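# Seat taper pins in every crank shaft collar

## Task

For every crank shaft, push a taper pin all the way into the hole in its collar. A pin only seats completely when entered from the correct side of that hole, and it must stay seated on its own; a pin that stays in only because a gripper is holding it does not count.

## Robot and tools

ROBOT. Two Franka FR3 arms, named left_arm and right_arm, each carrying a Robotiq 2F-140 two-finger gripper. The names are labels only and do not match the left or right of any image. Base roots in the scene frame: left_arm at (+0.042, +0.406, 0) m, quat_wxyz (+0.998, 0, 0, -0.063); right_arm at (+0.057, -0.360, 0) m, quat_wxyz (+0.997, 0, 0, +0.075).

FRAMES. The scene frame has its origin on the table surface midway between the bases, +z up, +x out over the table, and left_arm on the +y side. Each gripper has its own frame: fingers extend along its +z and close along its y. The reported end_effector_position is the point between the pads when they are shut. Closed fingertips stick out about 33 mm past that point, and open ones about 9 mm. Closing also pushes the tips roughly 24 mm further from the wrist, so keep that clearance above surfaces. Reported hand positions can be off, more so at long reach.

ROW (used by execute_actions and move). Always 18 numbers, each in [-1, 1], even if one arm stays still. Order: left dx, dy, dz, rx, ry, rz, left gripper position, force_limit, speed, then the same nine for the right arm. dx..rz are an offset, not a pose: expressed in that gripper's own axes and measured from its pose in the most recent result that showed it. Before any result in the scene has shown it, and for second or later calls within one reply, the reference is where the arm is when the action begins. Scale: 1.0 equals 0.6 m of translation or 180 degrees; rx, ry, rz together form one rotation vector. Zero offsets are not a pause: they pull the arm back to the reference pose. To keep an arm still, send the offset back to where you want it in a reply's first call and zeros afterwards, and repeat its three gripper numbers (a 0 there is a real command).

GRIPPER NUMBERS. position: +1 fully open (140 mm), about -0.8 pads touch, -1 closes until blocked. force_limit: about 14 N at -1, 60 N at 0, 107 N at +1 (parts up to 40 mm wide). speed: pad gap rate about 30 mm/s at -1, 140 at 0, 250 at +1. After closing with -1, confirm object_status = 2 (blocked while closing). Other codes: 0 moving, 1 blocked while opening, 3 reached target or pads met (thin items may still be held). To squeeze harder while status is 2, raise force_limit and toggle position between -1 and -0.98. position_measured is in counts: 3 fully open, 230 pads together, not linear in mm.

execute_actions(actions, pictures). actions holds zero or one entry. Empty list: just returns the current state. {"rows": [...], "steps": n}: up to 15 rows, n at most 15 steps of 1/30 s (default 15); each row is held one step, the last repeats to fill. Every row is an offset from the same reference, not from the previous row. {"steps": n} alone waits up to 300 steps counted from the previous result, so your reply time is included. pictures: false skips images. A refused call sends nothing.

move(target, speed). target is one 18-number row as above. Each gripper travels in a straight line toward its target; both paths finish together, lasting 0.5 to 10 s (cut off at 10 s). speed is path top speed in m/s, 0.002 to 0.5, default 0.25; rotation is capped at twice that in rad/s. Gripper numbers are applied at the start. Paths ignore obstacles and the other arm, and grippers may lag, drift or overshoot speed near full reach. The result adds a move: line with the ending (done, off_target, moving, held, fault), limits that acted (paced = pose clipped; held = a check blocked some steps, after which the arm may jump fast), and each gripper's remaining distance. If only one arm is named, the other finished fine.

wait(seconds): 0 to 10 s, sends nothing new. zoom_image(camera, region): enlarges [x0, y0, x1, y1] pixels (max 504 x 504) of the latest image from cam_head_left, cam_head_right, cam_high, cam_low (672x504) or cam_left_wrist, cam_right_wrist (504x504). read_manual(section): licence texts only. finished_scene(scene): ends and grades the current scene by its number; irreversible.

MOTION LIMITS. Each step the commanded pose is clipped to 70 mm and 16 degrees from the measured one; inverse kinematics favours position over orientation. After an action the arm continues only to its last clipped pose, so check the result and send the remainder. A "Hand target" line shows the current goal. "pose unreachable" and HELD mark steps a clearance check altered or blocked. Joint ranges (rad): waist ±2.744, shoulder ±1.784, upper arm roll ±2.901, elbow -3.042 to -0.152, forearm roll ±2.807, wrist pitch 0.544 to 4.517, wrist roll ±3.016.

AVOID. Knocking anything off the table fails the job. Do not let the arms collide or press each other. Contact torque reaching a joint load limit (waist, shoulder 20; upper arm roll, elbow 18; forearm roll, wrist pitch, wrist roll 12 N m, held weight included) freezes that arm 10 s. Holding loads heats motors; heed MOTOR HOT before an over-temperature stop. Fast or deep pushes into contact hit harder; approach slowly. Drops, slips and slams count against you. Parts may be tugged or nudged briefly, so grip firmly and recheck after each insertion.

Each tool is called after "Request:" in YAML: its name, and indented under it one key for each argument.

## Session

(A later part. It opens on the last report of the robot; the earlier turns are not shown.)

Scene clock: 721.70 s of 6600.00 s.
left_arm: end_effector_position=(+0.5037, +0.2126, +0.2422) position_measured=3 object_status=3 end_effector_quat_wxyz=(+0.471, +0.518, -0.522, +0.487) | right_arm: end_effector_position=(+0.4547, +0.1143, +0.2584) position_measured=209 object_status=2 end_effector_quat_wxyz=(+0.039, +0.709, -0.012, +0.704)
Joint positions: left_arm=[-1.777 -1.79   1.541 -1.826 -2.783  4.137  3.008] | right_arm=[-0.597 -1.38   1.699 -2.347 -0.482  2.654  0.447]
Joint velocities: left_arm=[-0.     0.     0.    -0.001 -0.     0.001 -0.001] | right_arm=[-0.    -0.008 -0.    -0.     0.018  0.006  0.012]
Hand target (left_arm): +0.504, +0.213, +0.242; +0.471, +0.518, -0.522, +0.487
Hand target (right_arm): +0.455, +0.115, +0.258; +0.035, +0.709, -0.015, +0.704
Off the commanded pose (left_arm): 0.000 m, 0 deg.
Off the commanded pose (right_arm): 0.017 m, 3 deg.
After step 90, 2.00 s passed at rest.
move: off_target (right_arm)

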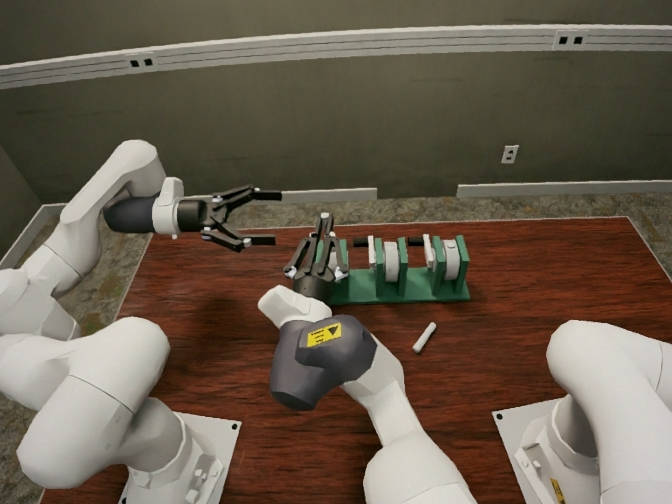

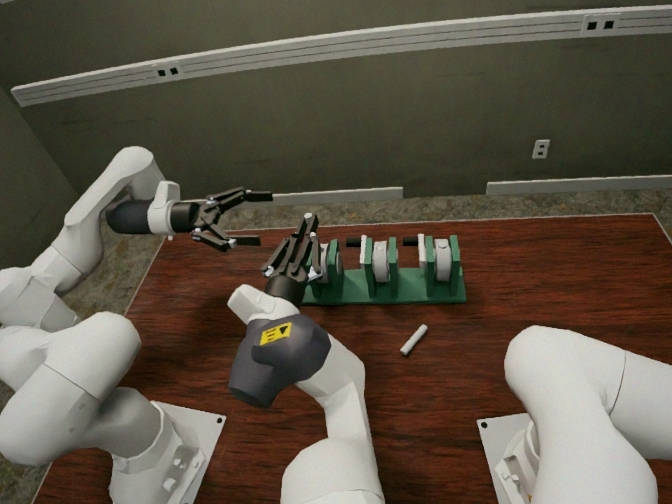

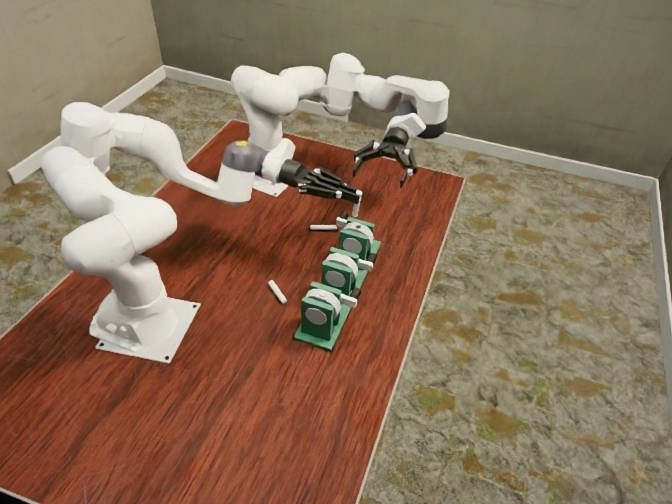

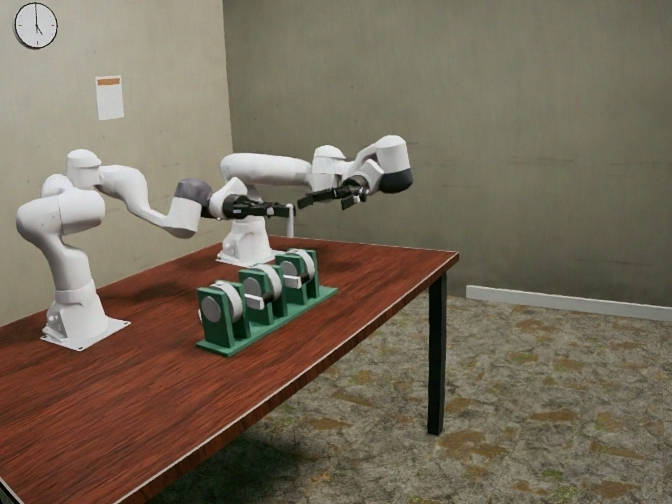

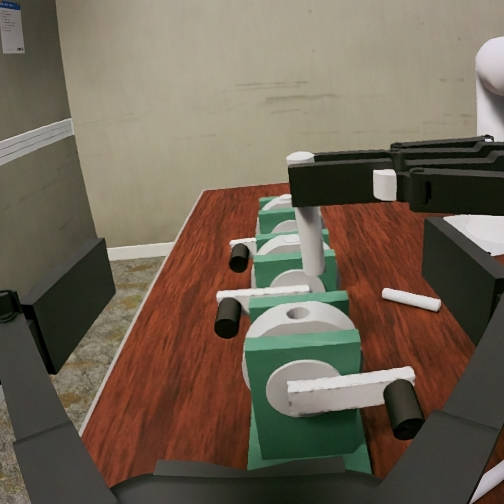

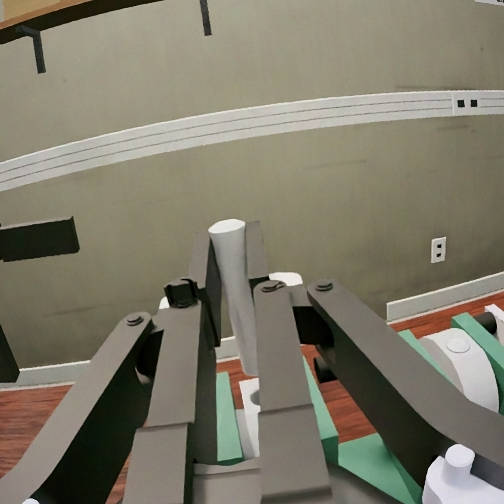

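Request:
move:
  target: [0,0,0,0,0,0,1,0,0, -0.034,0.008,0.016,0,0.014,0.011,-1,0,-0.5]
  speed: 0.015

Request:
zoom_image:
  camera: "cam_left_wrist"
  region: [230, 170, 390, 330]

Request:
zoom_image:
  camera: "cam_right_wrist"
  region: [200, 330, 300, 430]

Request:
zoom_image:
  camera: "cam_low"
  region: [260, 200, 340, 280]

Scene clock: 735.97 s of 6600.00 s.
left_arm: end_effector_position=(+0.5037, +0.2126, +0.2422) position_measured=3 object_status=3 end_effector_quat_wxyz=(+0.471, +0.518, -0.522, +0.487) | right_arm: end_effector_position=(+0.4626, +0.1087, +0.2377) position_measured=209 object_status=2 end_effector_quat_wxyz=(+0.031, +0.693, -0.019, +0.720)
Joint positions: left_arm=[-1.777 -1.79   1.541 -1.826 -2.783  4.137  3.008] | right_arm=[-0.612 -1.482  1.749 -2.347 -0.429  2.678  0.507]
Joint velocities: left_arm=[-0.001 -0.001  0.001 -0.001 -0.001  0.     0.003] | right_arm=[ 0.    -0.009  0.    -0.001  0.017  0.005  0.011]
Hand target (left_arm): +0.504, +0.213, +0.242; +0.471, +0.518, -0.522, +0.487
Hand target (right_arm): +0.464, +0.108, +0.237; +0.028, +0.693, -0.023, +0.720
Off the commanded pose (left_arm): 0.000 m, 0 deg.
Off the commanded pose (right_arm): 0.001 m, 1 deg.
After step 90, 9.27 s passed at rest.
move: done

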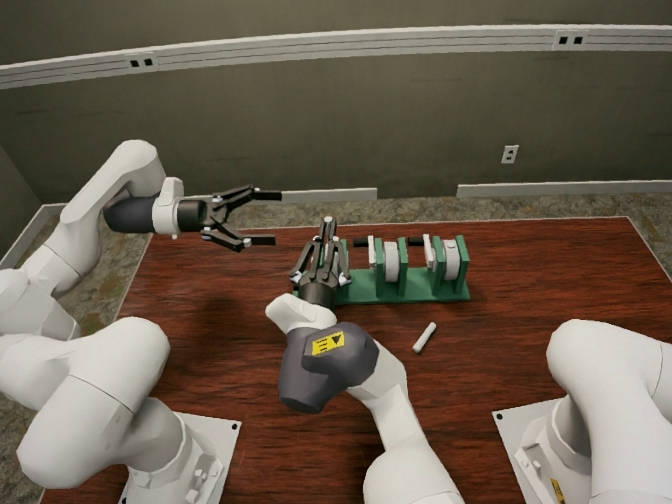

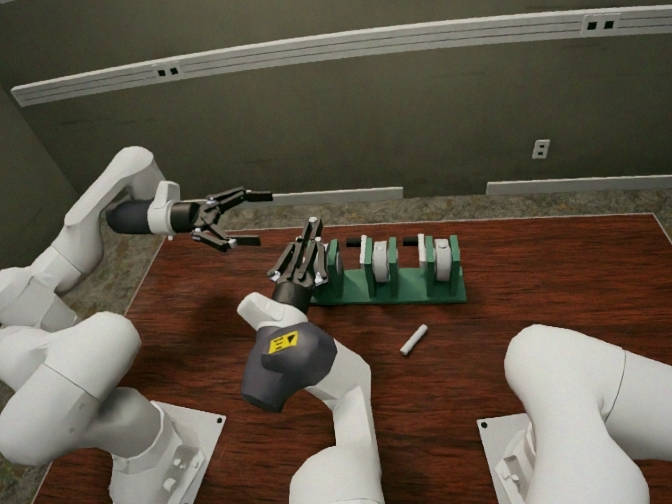

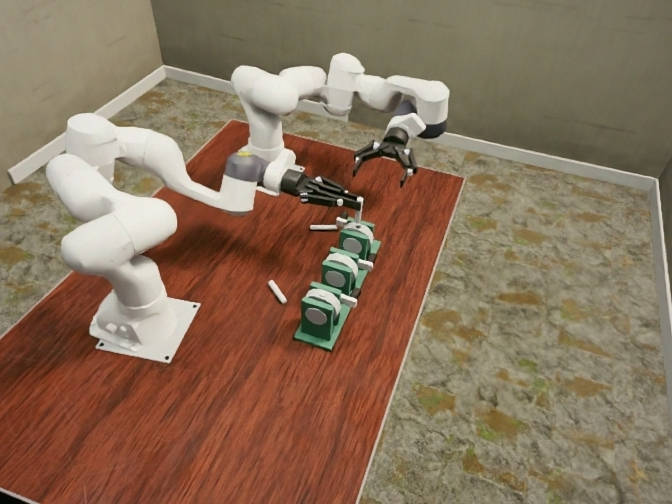

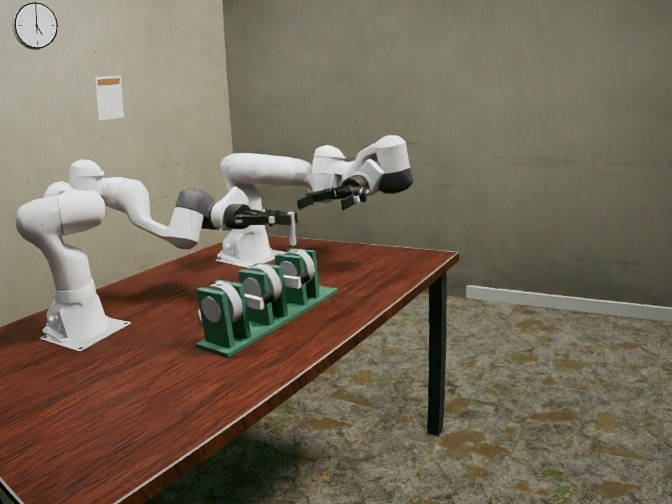

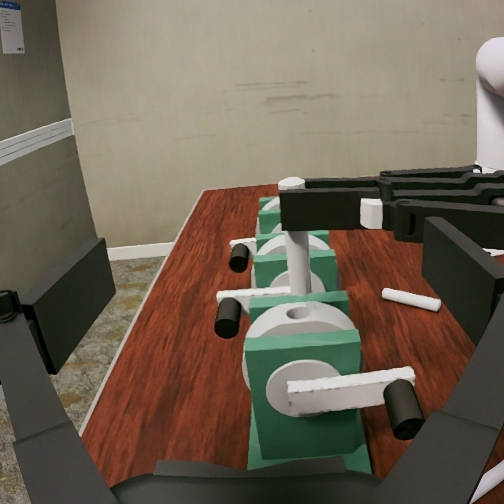

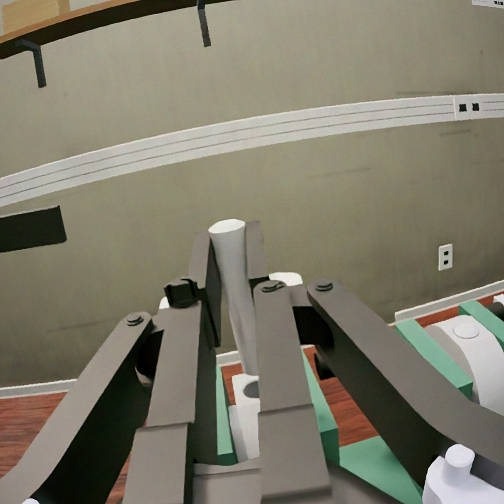

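Region (230, 170, 390, 330) of cam_left_wrist's 504x504 image, scaled by 3.150, with more detail than that image has.

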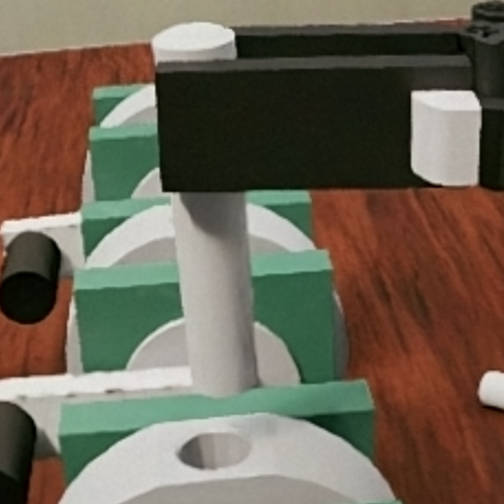

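Region (200, 330, 300, 430) of cam_right_wrist's 504x504 image, scaled by 5.040, with more detail than that image has.

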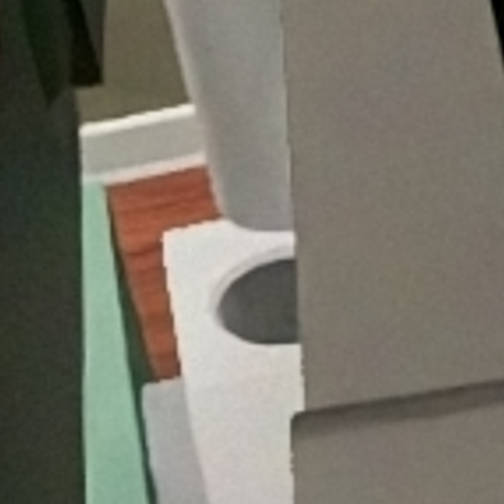

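Region (260, 200, 340, 280) of cam_low's 672x504 image, scaled by 6.300, with more detail than that image has.

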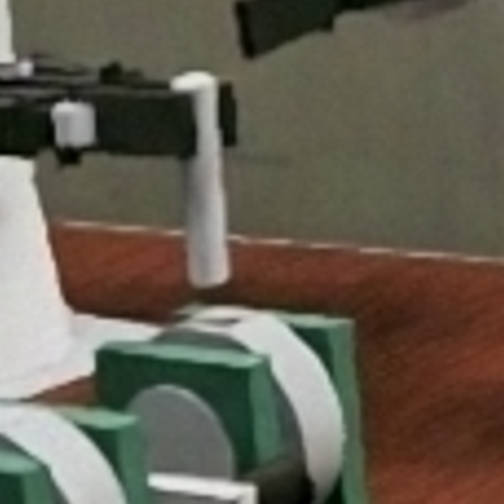

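Request:
execute_actions:
  actions: []

Scene clock: 759.80 s of 6600.00 s.
left_arm: end_effector_position=(+0.5037, +0.2126, +0.2422) position_measured=3 object_status=3 end_effector_quat_wxyz=(+0.471, +0.518, -0.522, +0.487) | right_arm: end_effector_position=(+0.4626, +0.1089, +0.2375) position_measured=209 object_status=2 end_effector_quat_wxyz=(+0.029, +0.693, -0.021, +0.720)
Joint positions: left_arm=[-1.777 -1.79   1.541 -1.826 -2.783  4.137  3.008] | right_arm=[-0.612 -1.482  1.749 -2.347 -0.427  2.679  0.51 ]
Joint velocities: left_arm=[ 0.    -0.     0.    -0.     0.     0.     0.001] | right_arm=[ 0.     0.001  0.001  0.     0.    -0.001 -0.001]
Hand target (left_arm): +0.504, +0.213, +0.242; +0.471, +0.518, -0.522, +0.487
Hand target (right_arm): +0.464, +0.108, +0.237; +0.028, +0.693, -0.023, +0.720
Off the commanded pose (left_arm): 0.000 m, 0 deg.
Off the commanded pose (right_arm): 0.002 m, 0 deg.
Steps of this call (steps 1 to 90: nothing new was sent; then 20.83 s passed at rest). Readings (end_effector_position | what the end effector reports):
1: left_arm (+0.5037, +0.2126, +0.2422) | right_arm (+0.4626, +0.1087, +0.2377) | left_arm position_measured=3 object_status=3 | right_arm position_measured=209 object_status=2
2: left_arm (+0.5037, +0.2126, +0.2422) | right_arm (+0.4626, +0.1087, +0.2377) | left_arm position_measured=3 object_status=3 | right_arm position_measured=209 object_status=2
4: left_arm (+0.5037, +0.2126, +0.2422) | right_arm (+0.4626, +0.1088, +0.2376) | left_arm position_measured=3 object_status=3 | right_arm position_measured=209 object_status=2
8: left_arm (+0.5037, +0.2126, +0.2422) | right_arm (+0.4626, +0.1088, +0.2376) | left_arm position_measured=3 object_status=3 | right_arm position_measured=209 object_status=2
90: the state above

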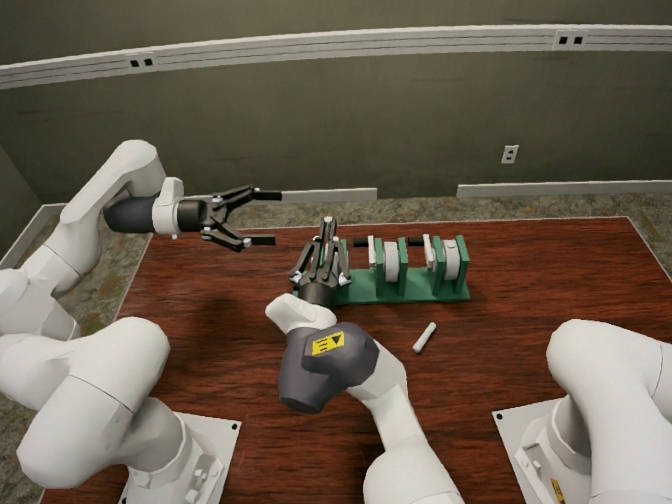

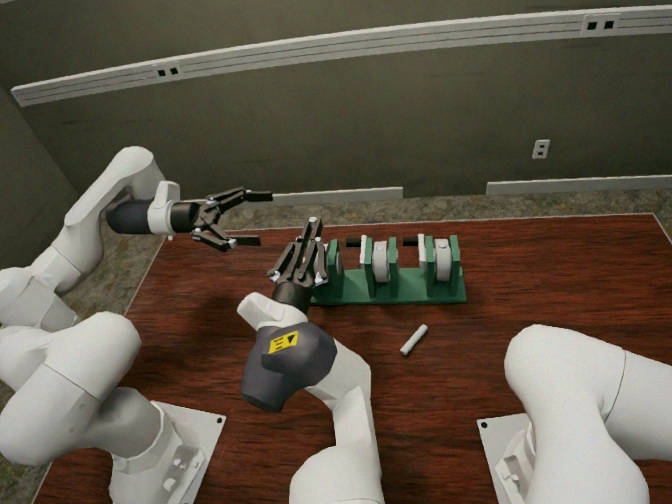

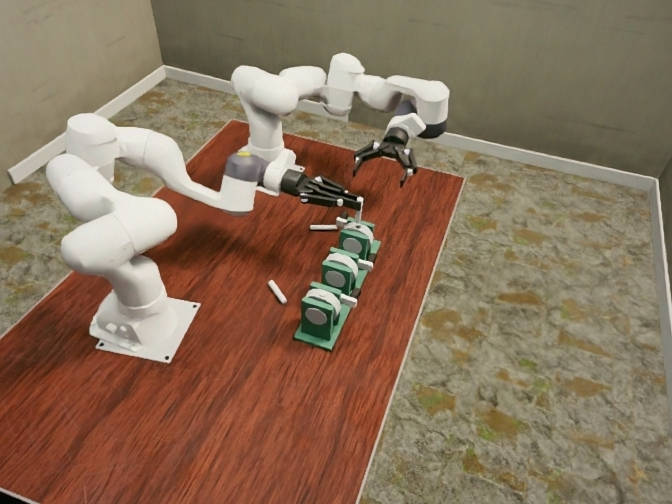

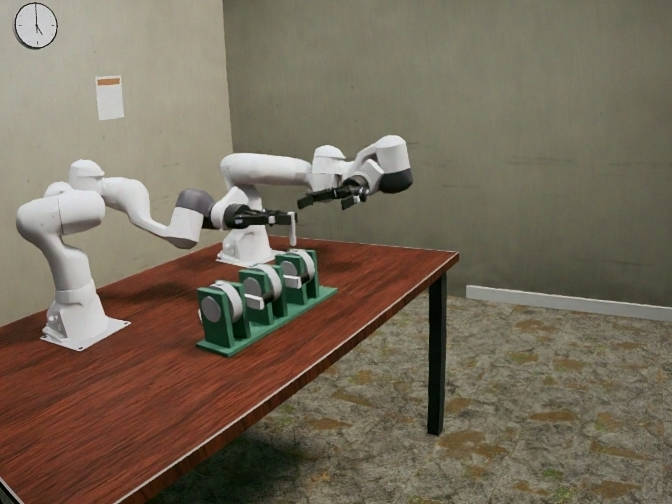

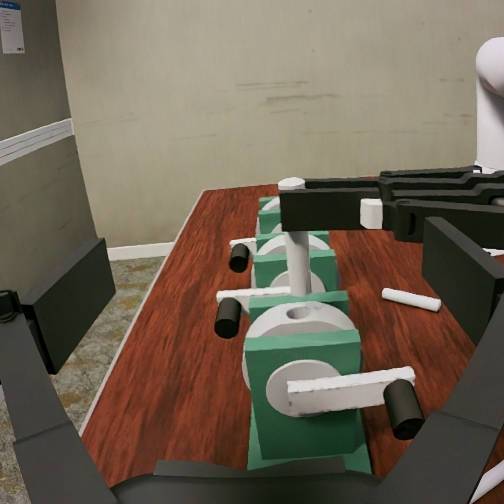

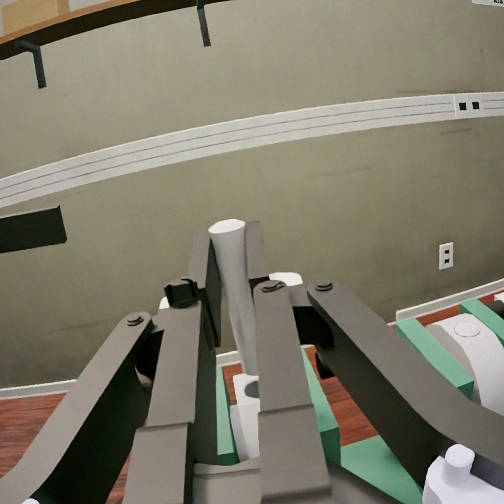

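Request:
move:
  target: [0,0,0,0,0,0,1,0,0,-0.0133,-0.002,0.0065,0,0,0,-1,0,-0.5]
  speed: 0.01

Request:
zoom_image:
  camera: "cam_left_wrist"
  region: [255, 250, 355, 350]

Request:
zoom_image:
  camera: "cam_right_wrist"
  region: [200, 320, 300, 420]

Scene clock: 768.17 s of 6600.00 s.
left_arm: end_effector_position=(+0.5037, +0.2126, +0.2422) position_measured=3 object_status=3 end_effector_quat_wxyz=(+0.471, +0.518, -0.522, +0.487) | right_arm: end_effector_position=(+0.4664, +0.1089, +0.2302) position_measured=209 object_status=2 end_effector_quat_wxyz=(+0.031, +0.693, -0.019, +0.720)
Joint positions: left_arm=[-1.777 -1.79   1.541 -1.826 -2.783  4.137  3.008] | right_arm=[-0.626 -1.495  1.762 -2.338 -0.42   2.684  0.514]
Joint velocities: left_arm=[ 0.001  0.    -0.     0.001  0.002  0.     0.   ] | right_arm=[ 0.    -0.003 -0.     0.001  0.007  0.003  0.002]
Hand target (left_arm): +0.504, +0.213, +0.242; +0.471, +0.518, -0.522, +0.487
Hand target (right_arm): +0.467, +0.110, +0.229; +0.029, +0.694, -0.021, +0.720
Off the commanded pose (left_arm): 0.000 m, 0 deg.
Off the commanded pose (right_arm): 0.001 m, 0 deg.
After step 90, 4.27 s passed at rest.
move: done

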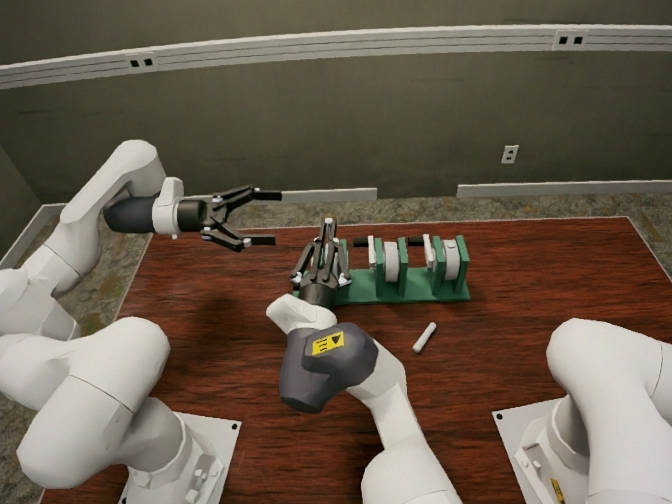

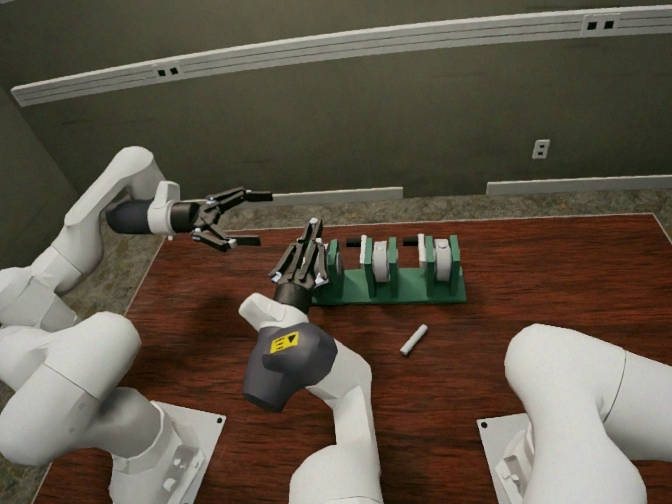

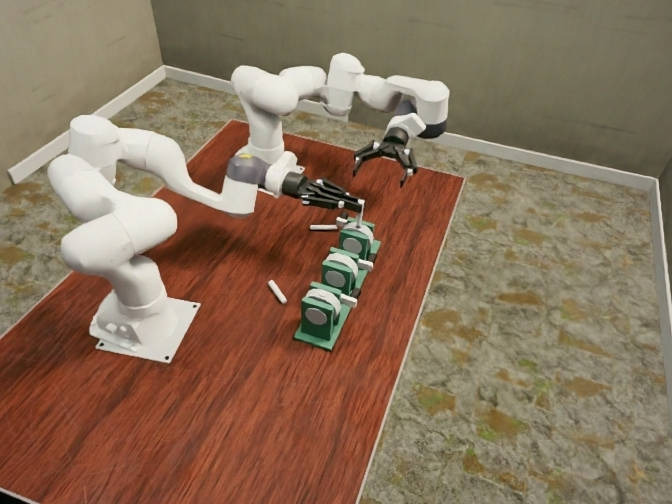

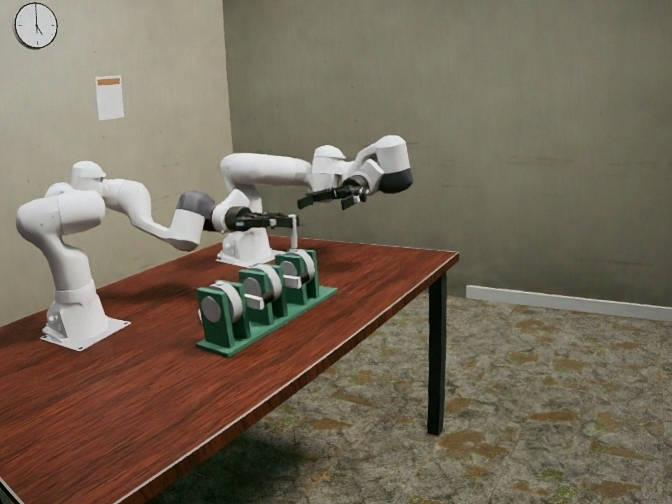

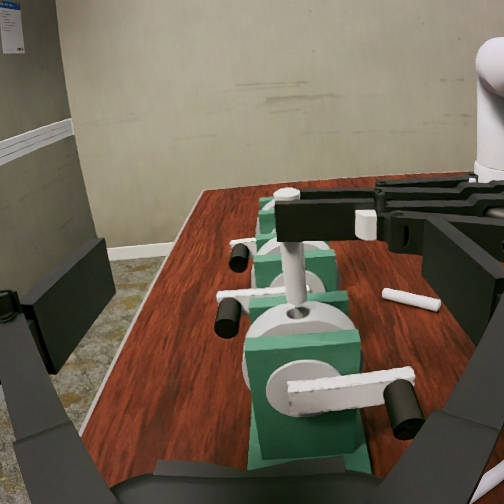

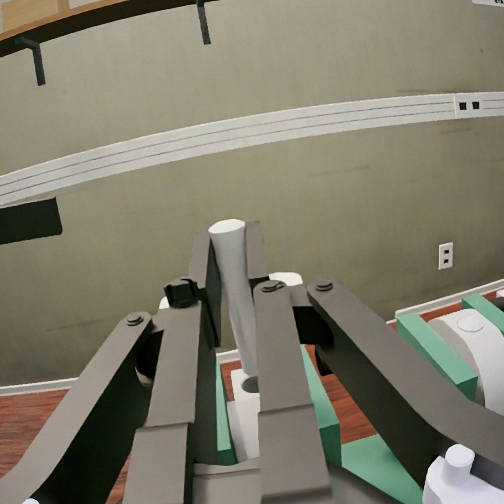

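Region (255, 250, 355, 350) of cam_left_wrist's 504x504 image, scaled by 5.040, with more detail than that image has.

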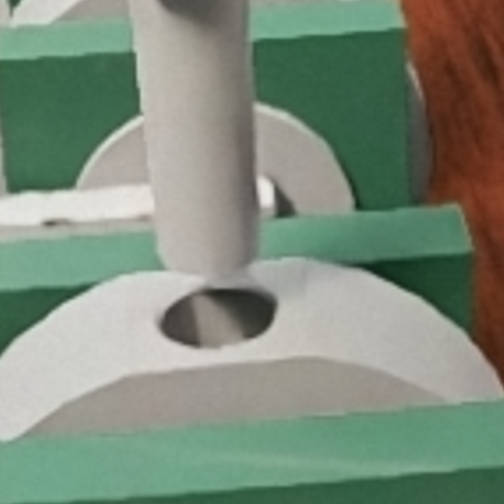

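Region (200, 320, 300, 420) of cam_right_wrist's 504x504 image, scaled by 5.040, with more detail than that image has.

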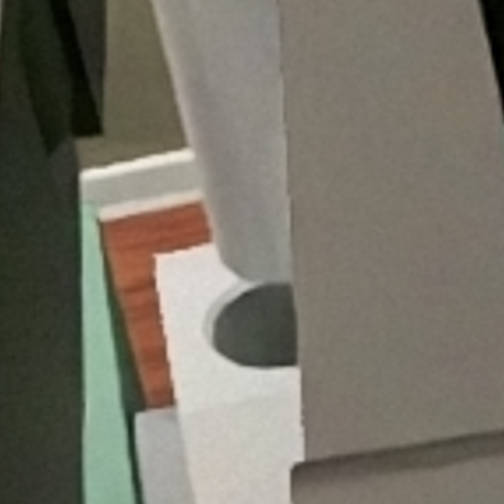

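Request:
move:
  target: [0,0,0,0,0,0,1,0,0,-0.008,-0.0048,-0.001,0,0,0,-1,0,-0.5]
  speed: 0.008

Request:
zoom_image:
  camera: "cam_left_wrist"
  region: [255, 250, 355, 350]

Request:
zoom_image:
  camera: "cam_right_wrist"
  region: [200, 320, 300, 420]

Scene clock: 775.20 s of 6600.00 s.
left_arm: end_effector_position=(+0.5037, +0.2126, +0.2422) position_measured=3 object_status=3 end_effector_quat_wxyz=(+0.471, +0.518, -0.522, +0.487) | right_arm: end_effector_position=(+0.4654, +0.1127, +0.2250) position_measured=209 object_status=2 end_effector_quat_wxyz=(+0.030, +0.695, -0.017, +0.719)
Joint positions: left_arm=[-1.777 -1.79   1.541 -1.826 -2.783  4.137  3.008] | right_arm=[-0.63  -1.498  1.77  -2.328 -0.416  2.683  0.515]
Joint velocities: left_arm=[ 0.001  0.     0.     0.002  0.001 -0.     0.   ] | right_arm=[ 0.    -0.003  0.001  0.001  0.005 -0.003  0.001]
Hand target (left_arm): +0.504, +0.213, +0.242; +0.471, +0.518, -0.522, +0.487
Hand target (right_arm): +0.466, +0.112, +0.225; +0.031, +0.694, -0.019, +0.720
Off the commanded pose (left_arm): 0.000 m, 0 deg.
Off the commanded pose (right_arm): 0.001 m, 0 deg.
After step 90, 3.13 s passed at rest.
move: done

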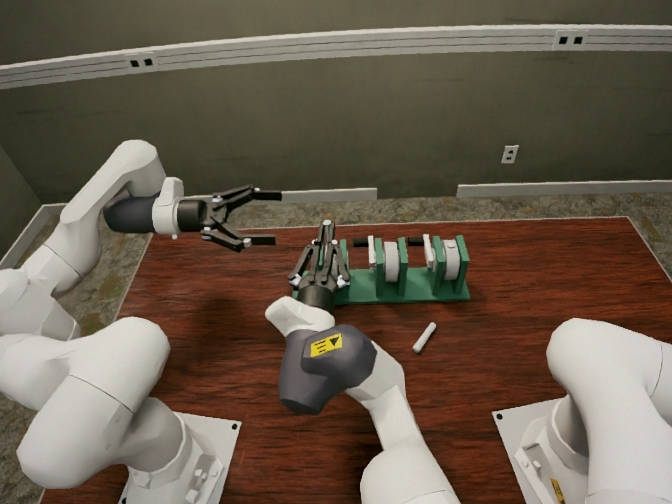

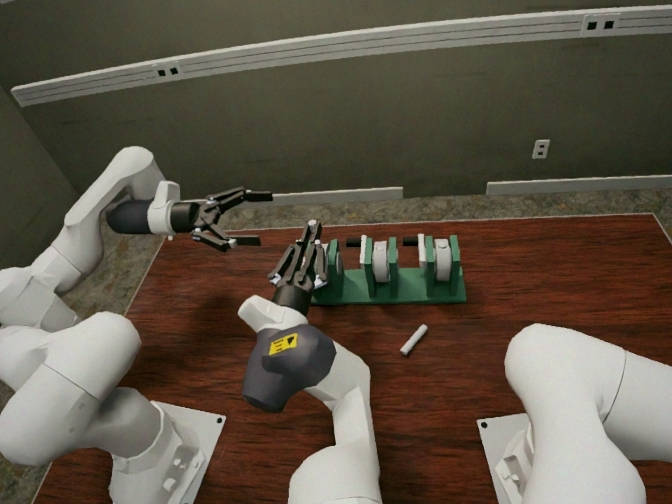

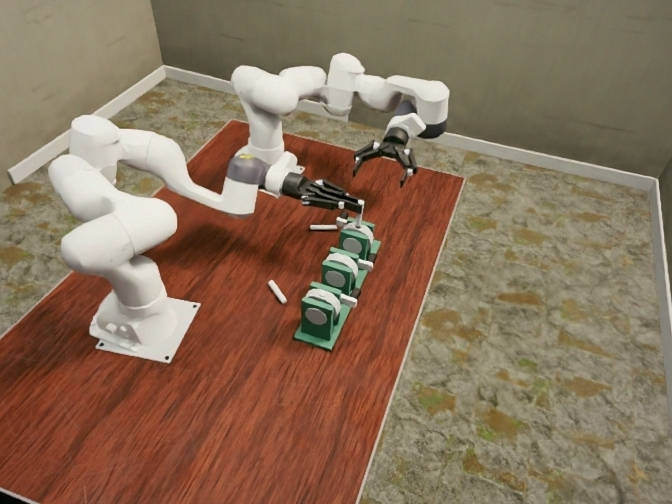

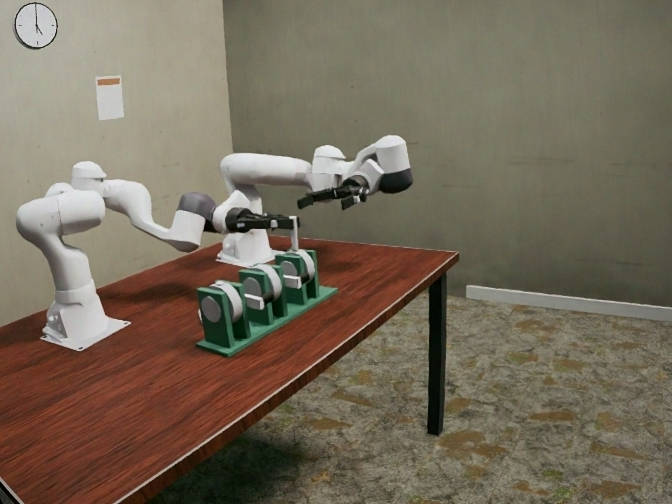

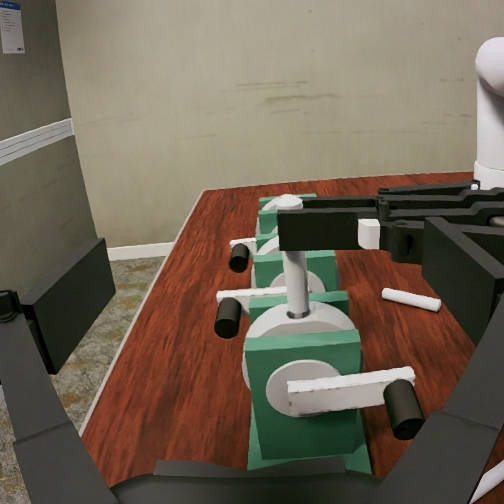

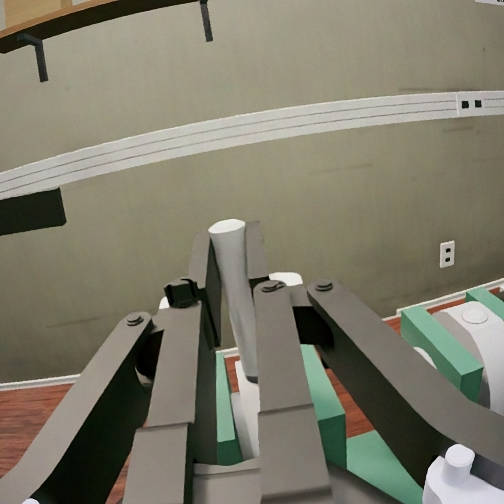

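Region (255, 250, 355, 350) of cam_left_wrist's 504x504 image, scaled by 5.040, with more detail than that image has.

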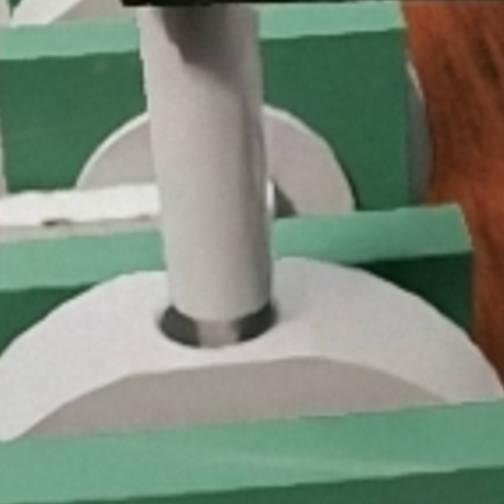

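Region (200, 320, 300, 420) of cam_right_wrist's 504x504 image, scaled by 5.040, with more detail than that image has.

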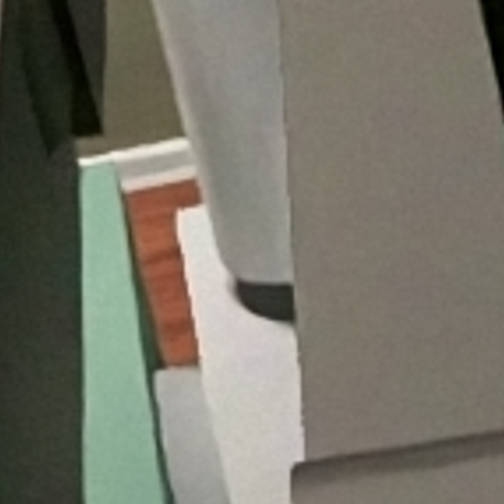

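Request:
move:
  target: [0,0,0,0,0,0,1,0,0,-0.002,0.0032,0.0005,0,0,0,-1,0,-0.5]
  speed: 0.004

Request:
zoom_image:
  camera: "cam_right_wrist"
  region: [200, 320, 300, 420]

Request:
zoom_image:
  camera: "cam_left_wrist"
  region: [255, 250, 355, 350]

Scene clock: 781.90 s of 6600.00 s.
left_arm: end_effector_position=(+0.5037, +0.2126, +0.2422) position_measured=3 object_status=3 end_effector_quat_wxyz=(+0.471, +0.518, -0.522, +0.487) | right_arm: end_effector_position=(+0.4660, +0.1113, +0.2242) position_measured=209 object_status=2 end_effector_quat_wxyz=(+0.031, +0.695, -0.017, +0.718)
Joint positions: left_arm=[-1.777 -1.79   1.541 -1.826 -2.783  4.137  3.008] | right_arm=[-0.63  -1.498  1.771 -2.331 -0.415  2.685  0.515]
Joint velocities: left_arm=[-0.    -0.     0.001  0.    -0.     0.    -0.001] | right_arm=[-0.002  0.001 -0.    -0.001 -0.001  0.002 -0.001]
Hand target (left_arm): +0.504, +0.213, +0.242; +0.471, +0.518, -0.522, +0.487
Hand target (right_arm): +0.466, +0.111, +0.224; +0.030, +0.695, -0.017, +0.719
Off the commanded pose (left_arm): 0.000 m, 0 deg.
Off the commanded pose (right_arm): 0.001 m, 0 deg.
After step 90, 2.93 s passed at rest.
move: done

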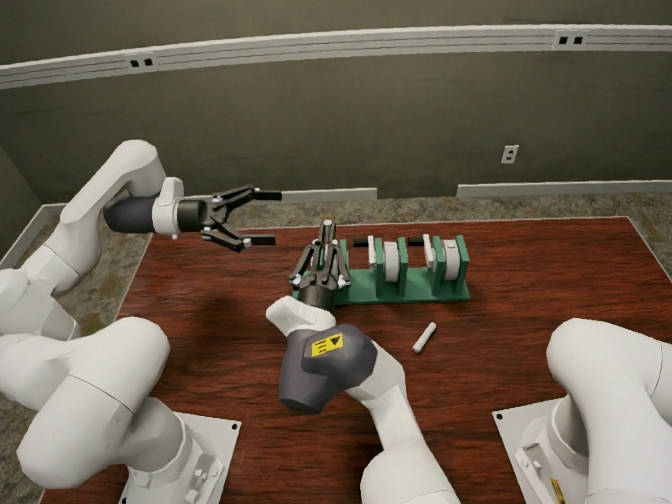

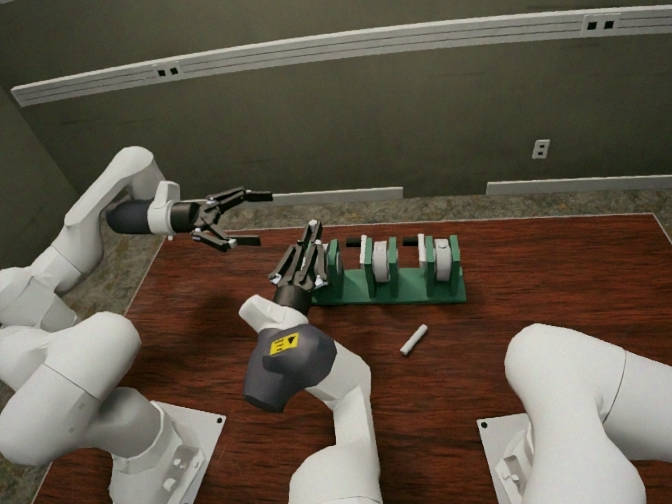

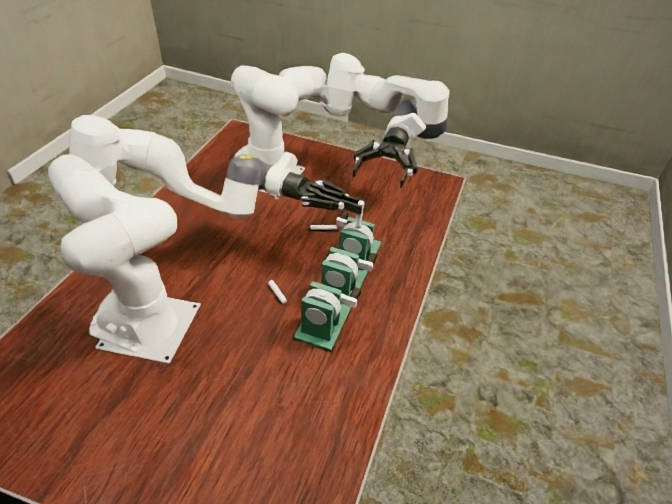

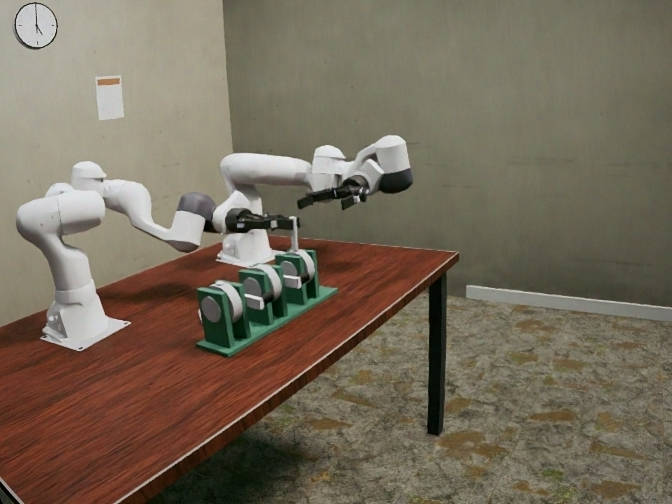

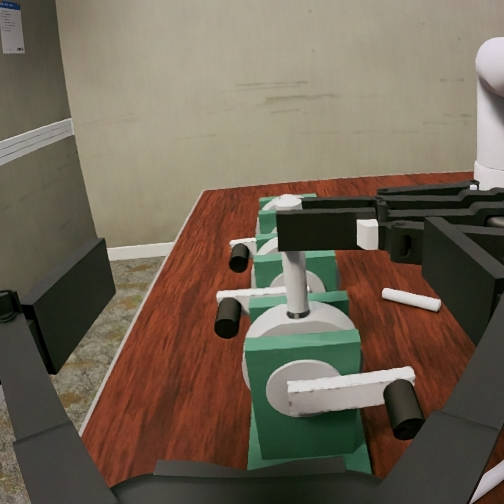

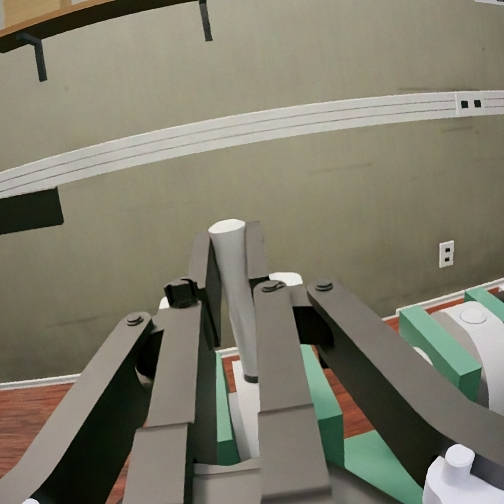

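Region (200, 320, 300, 420) of cam_right_wrist's 504x504 image, scaled by 5.040, with more detail than that image has.

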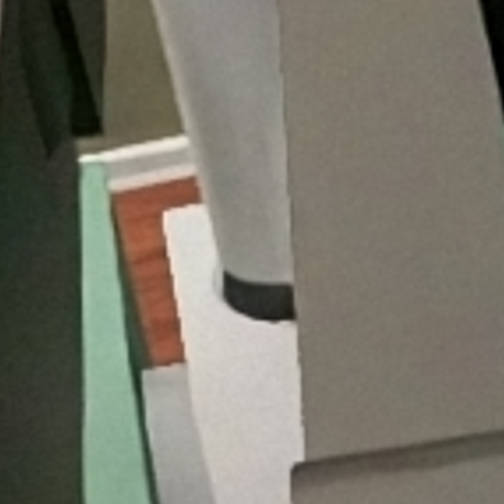

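Region (255, 250, 355, 350) of cam_left_wrist's 504x504 image, scaled by 5.040, with more detail than that image has.

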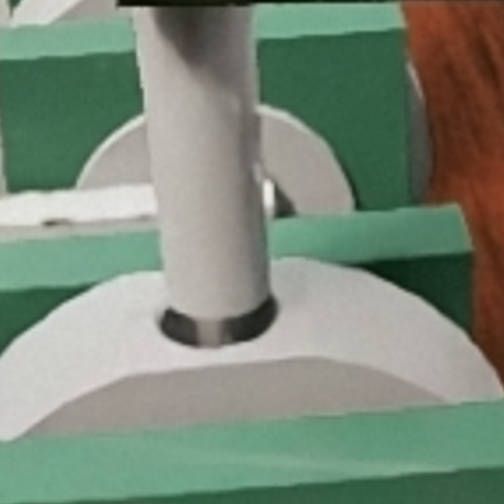

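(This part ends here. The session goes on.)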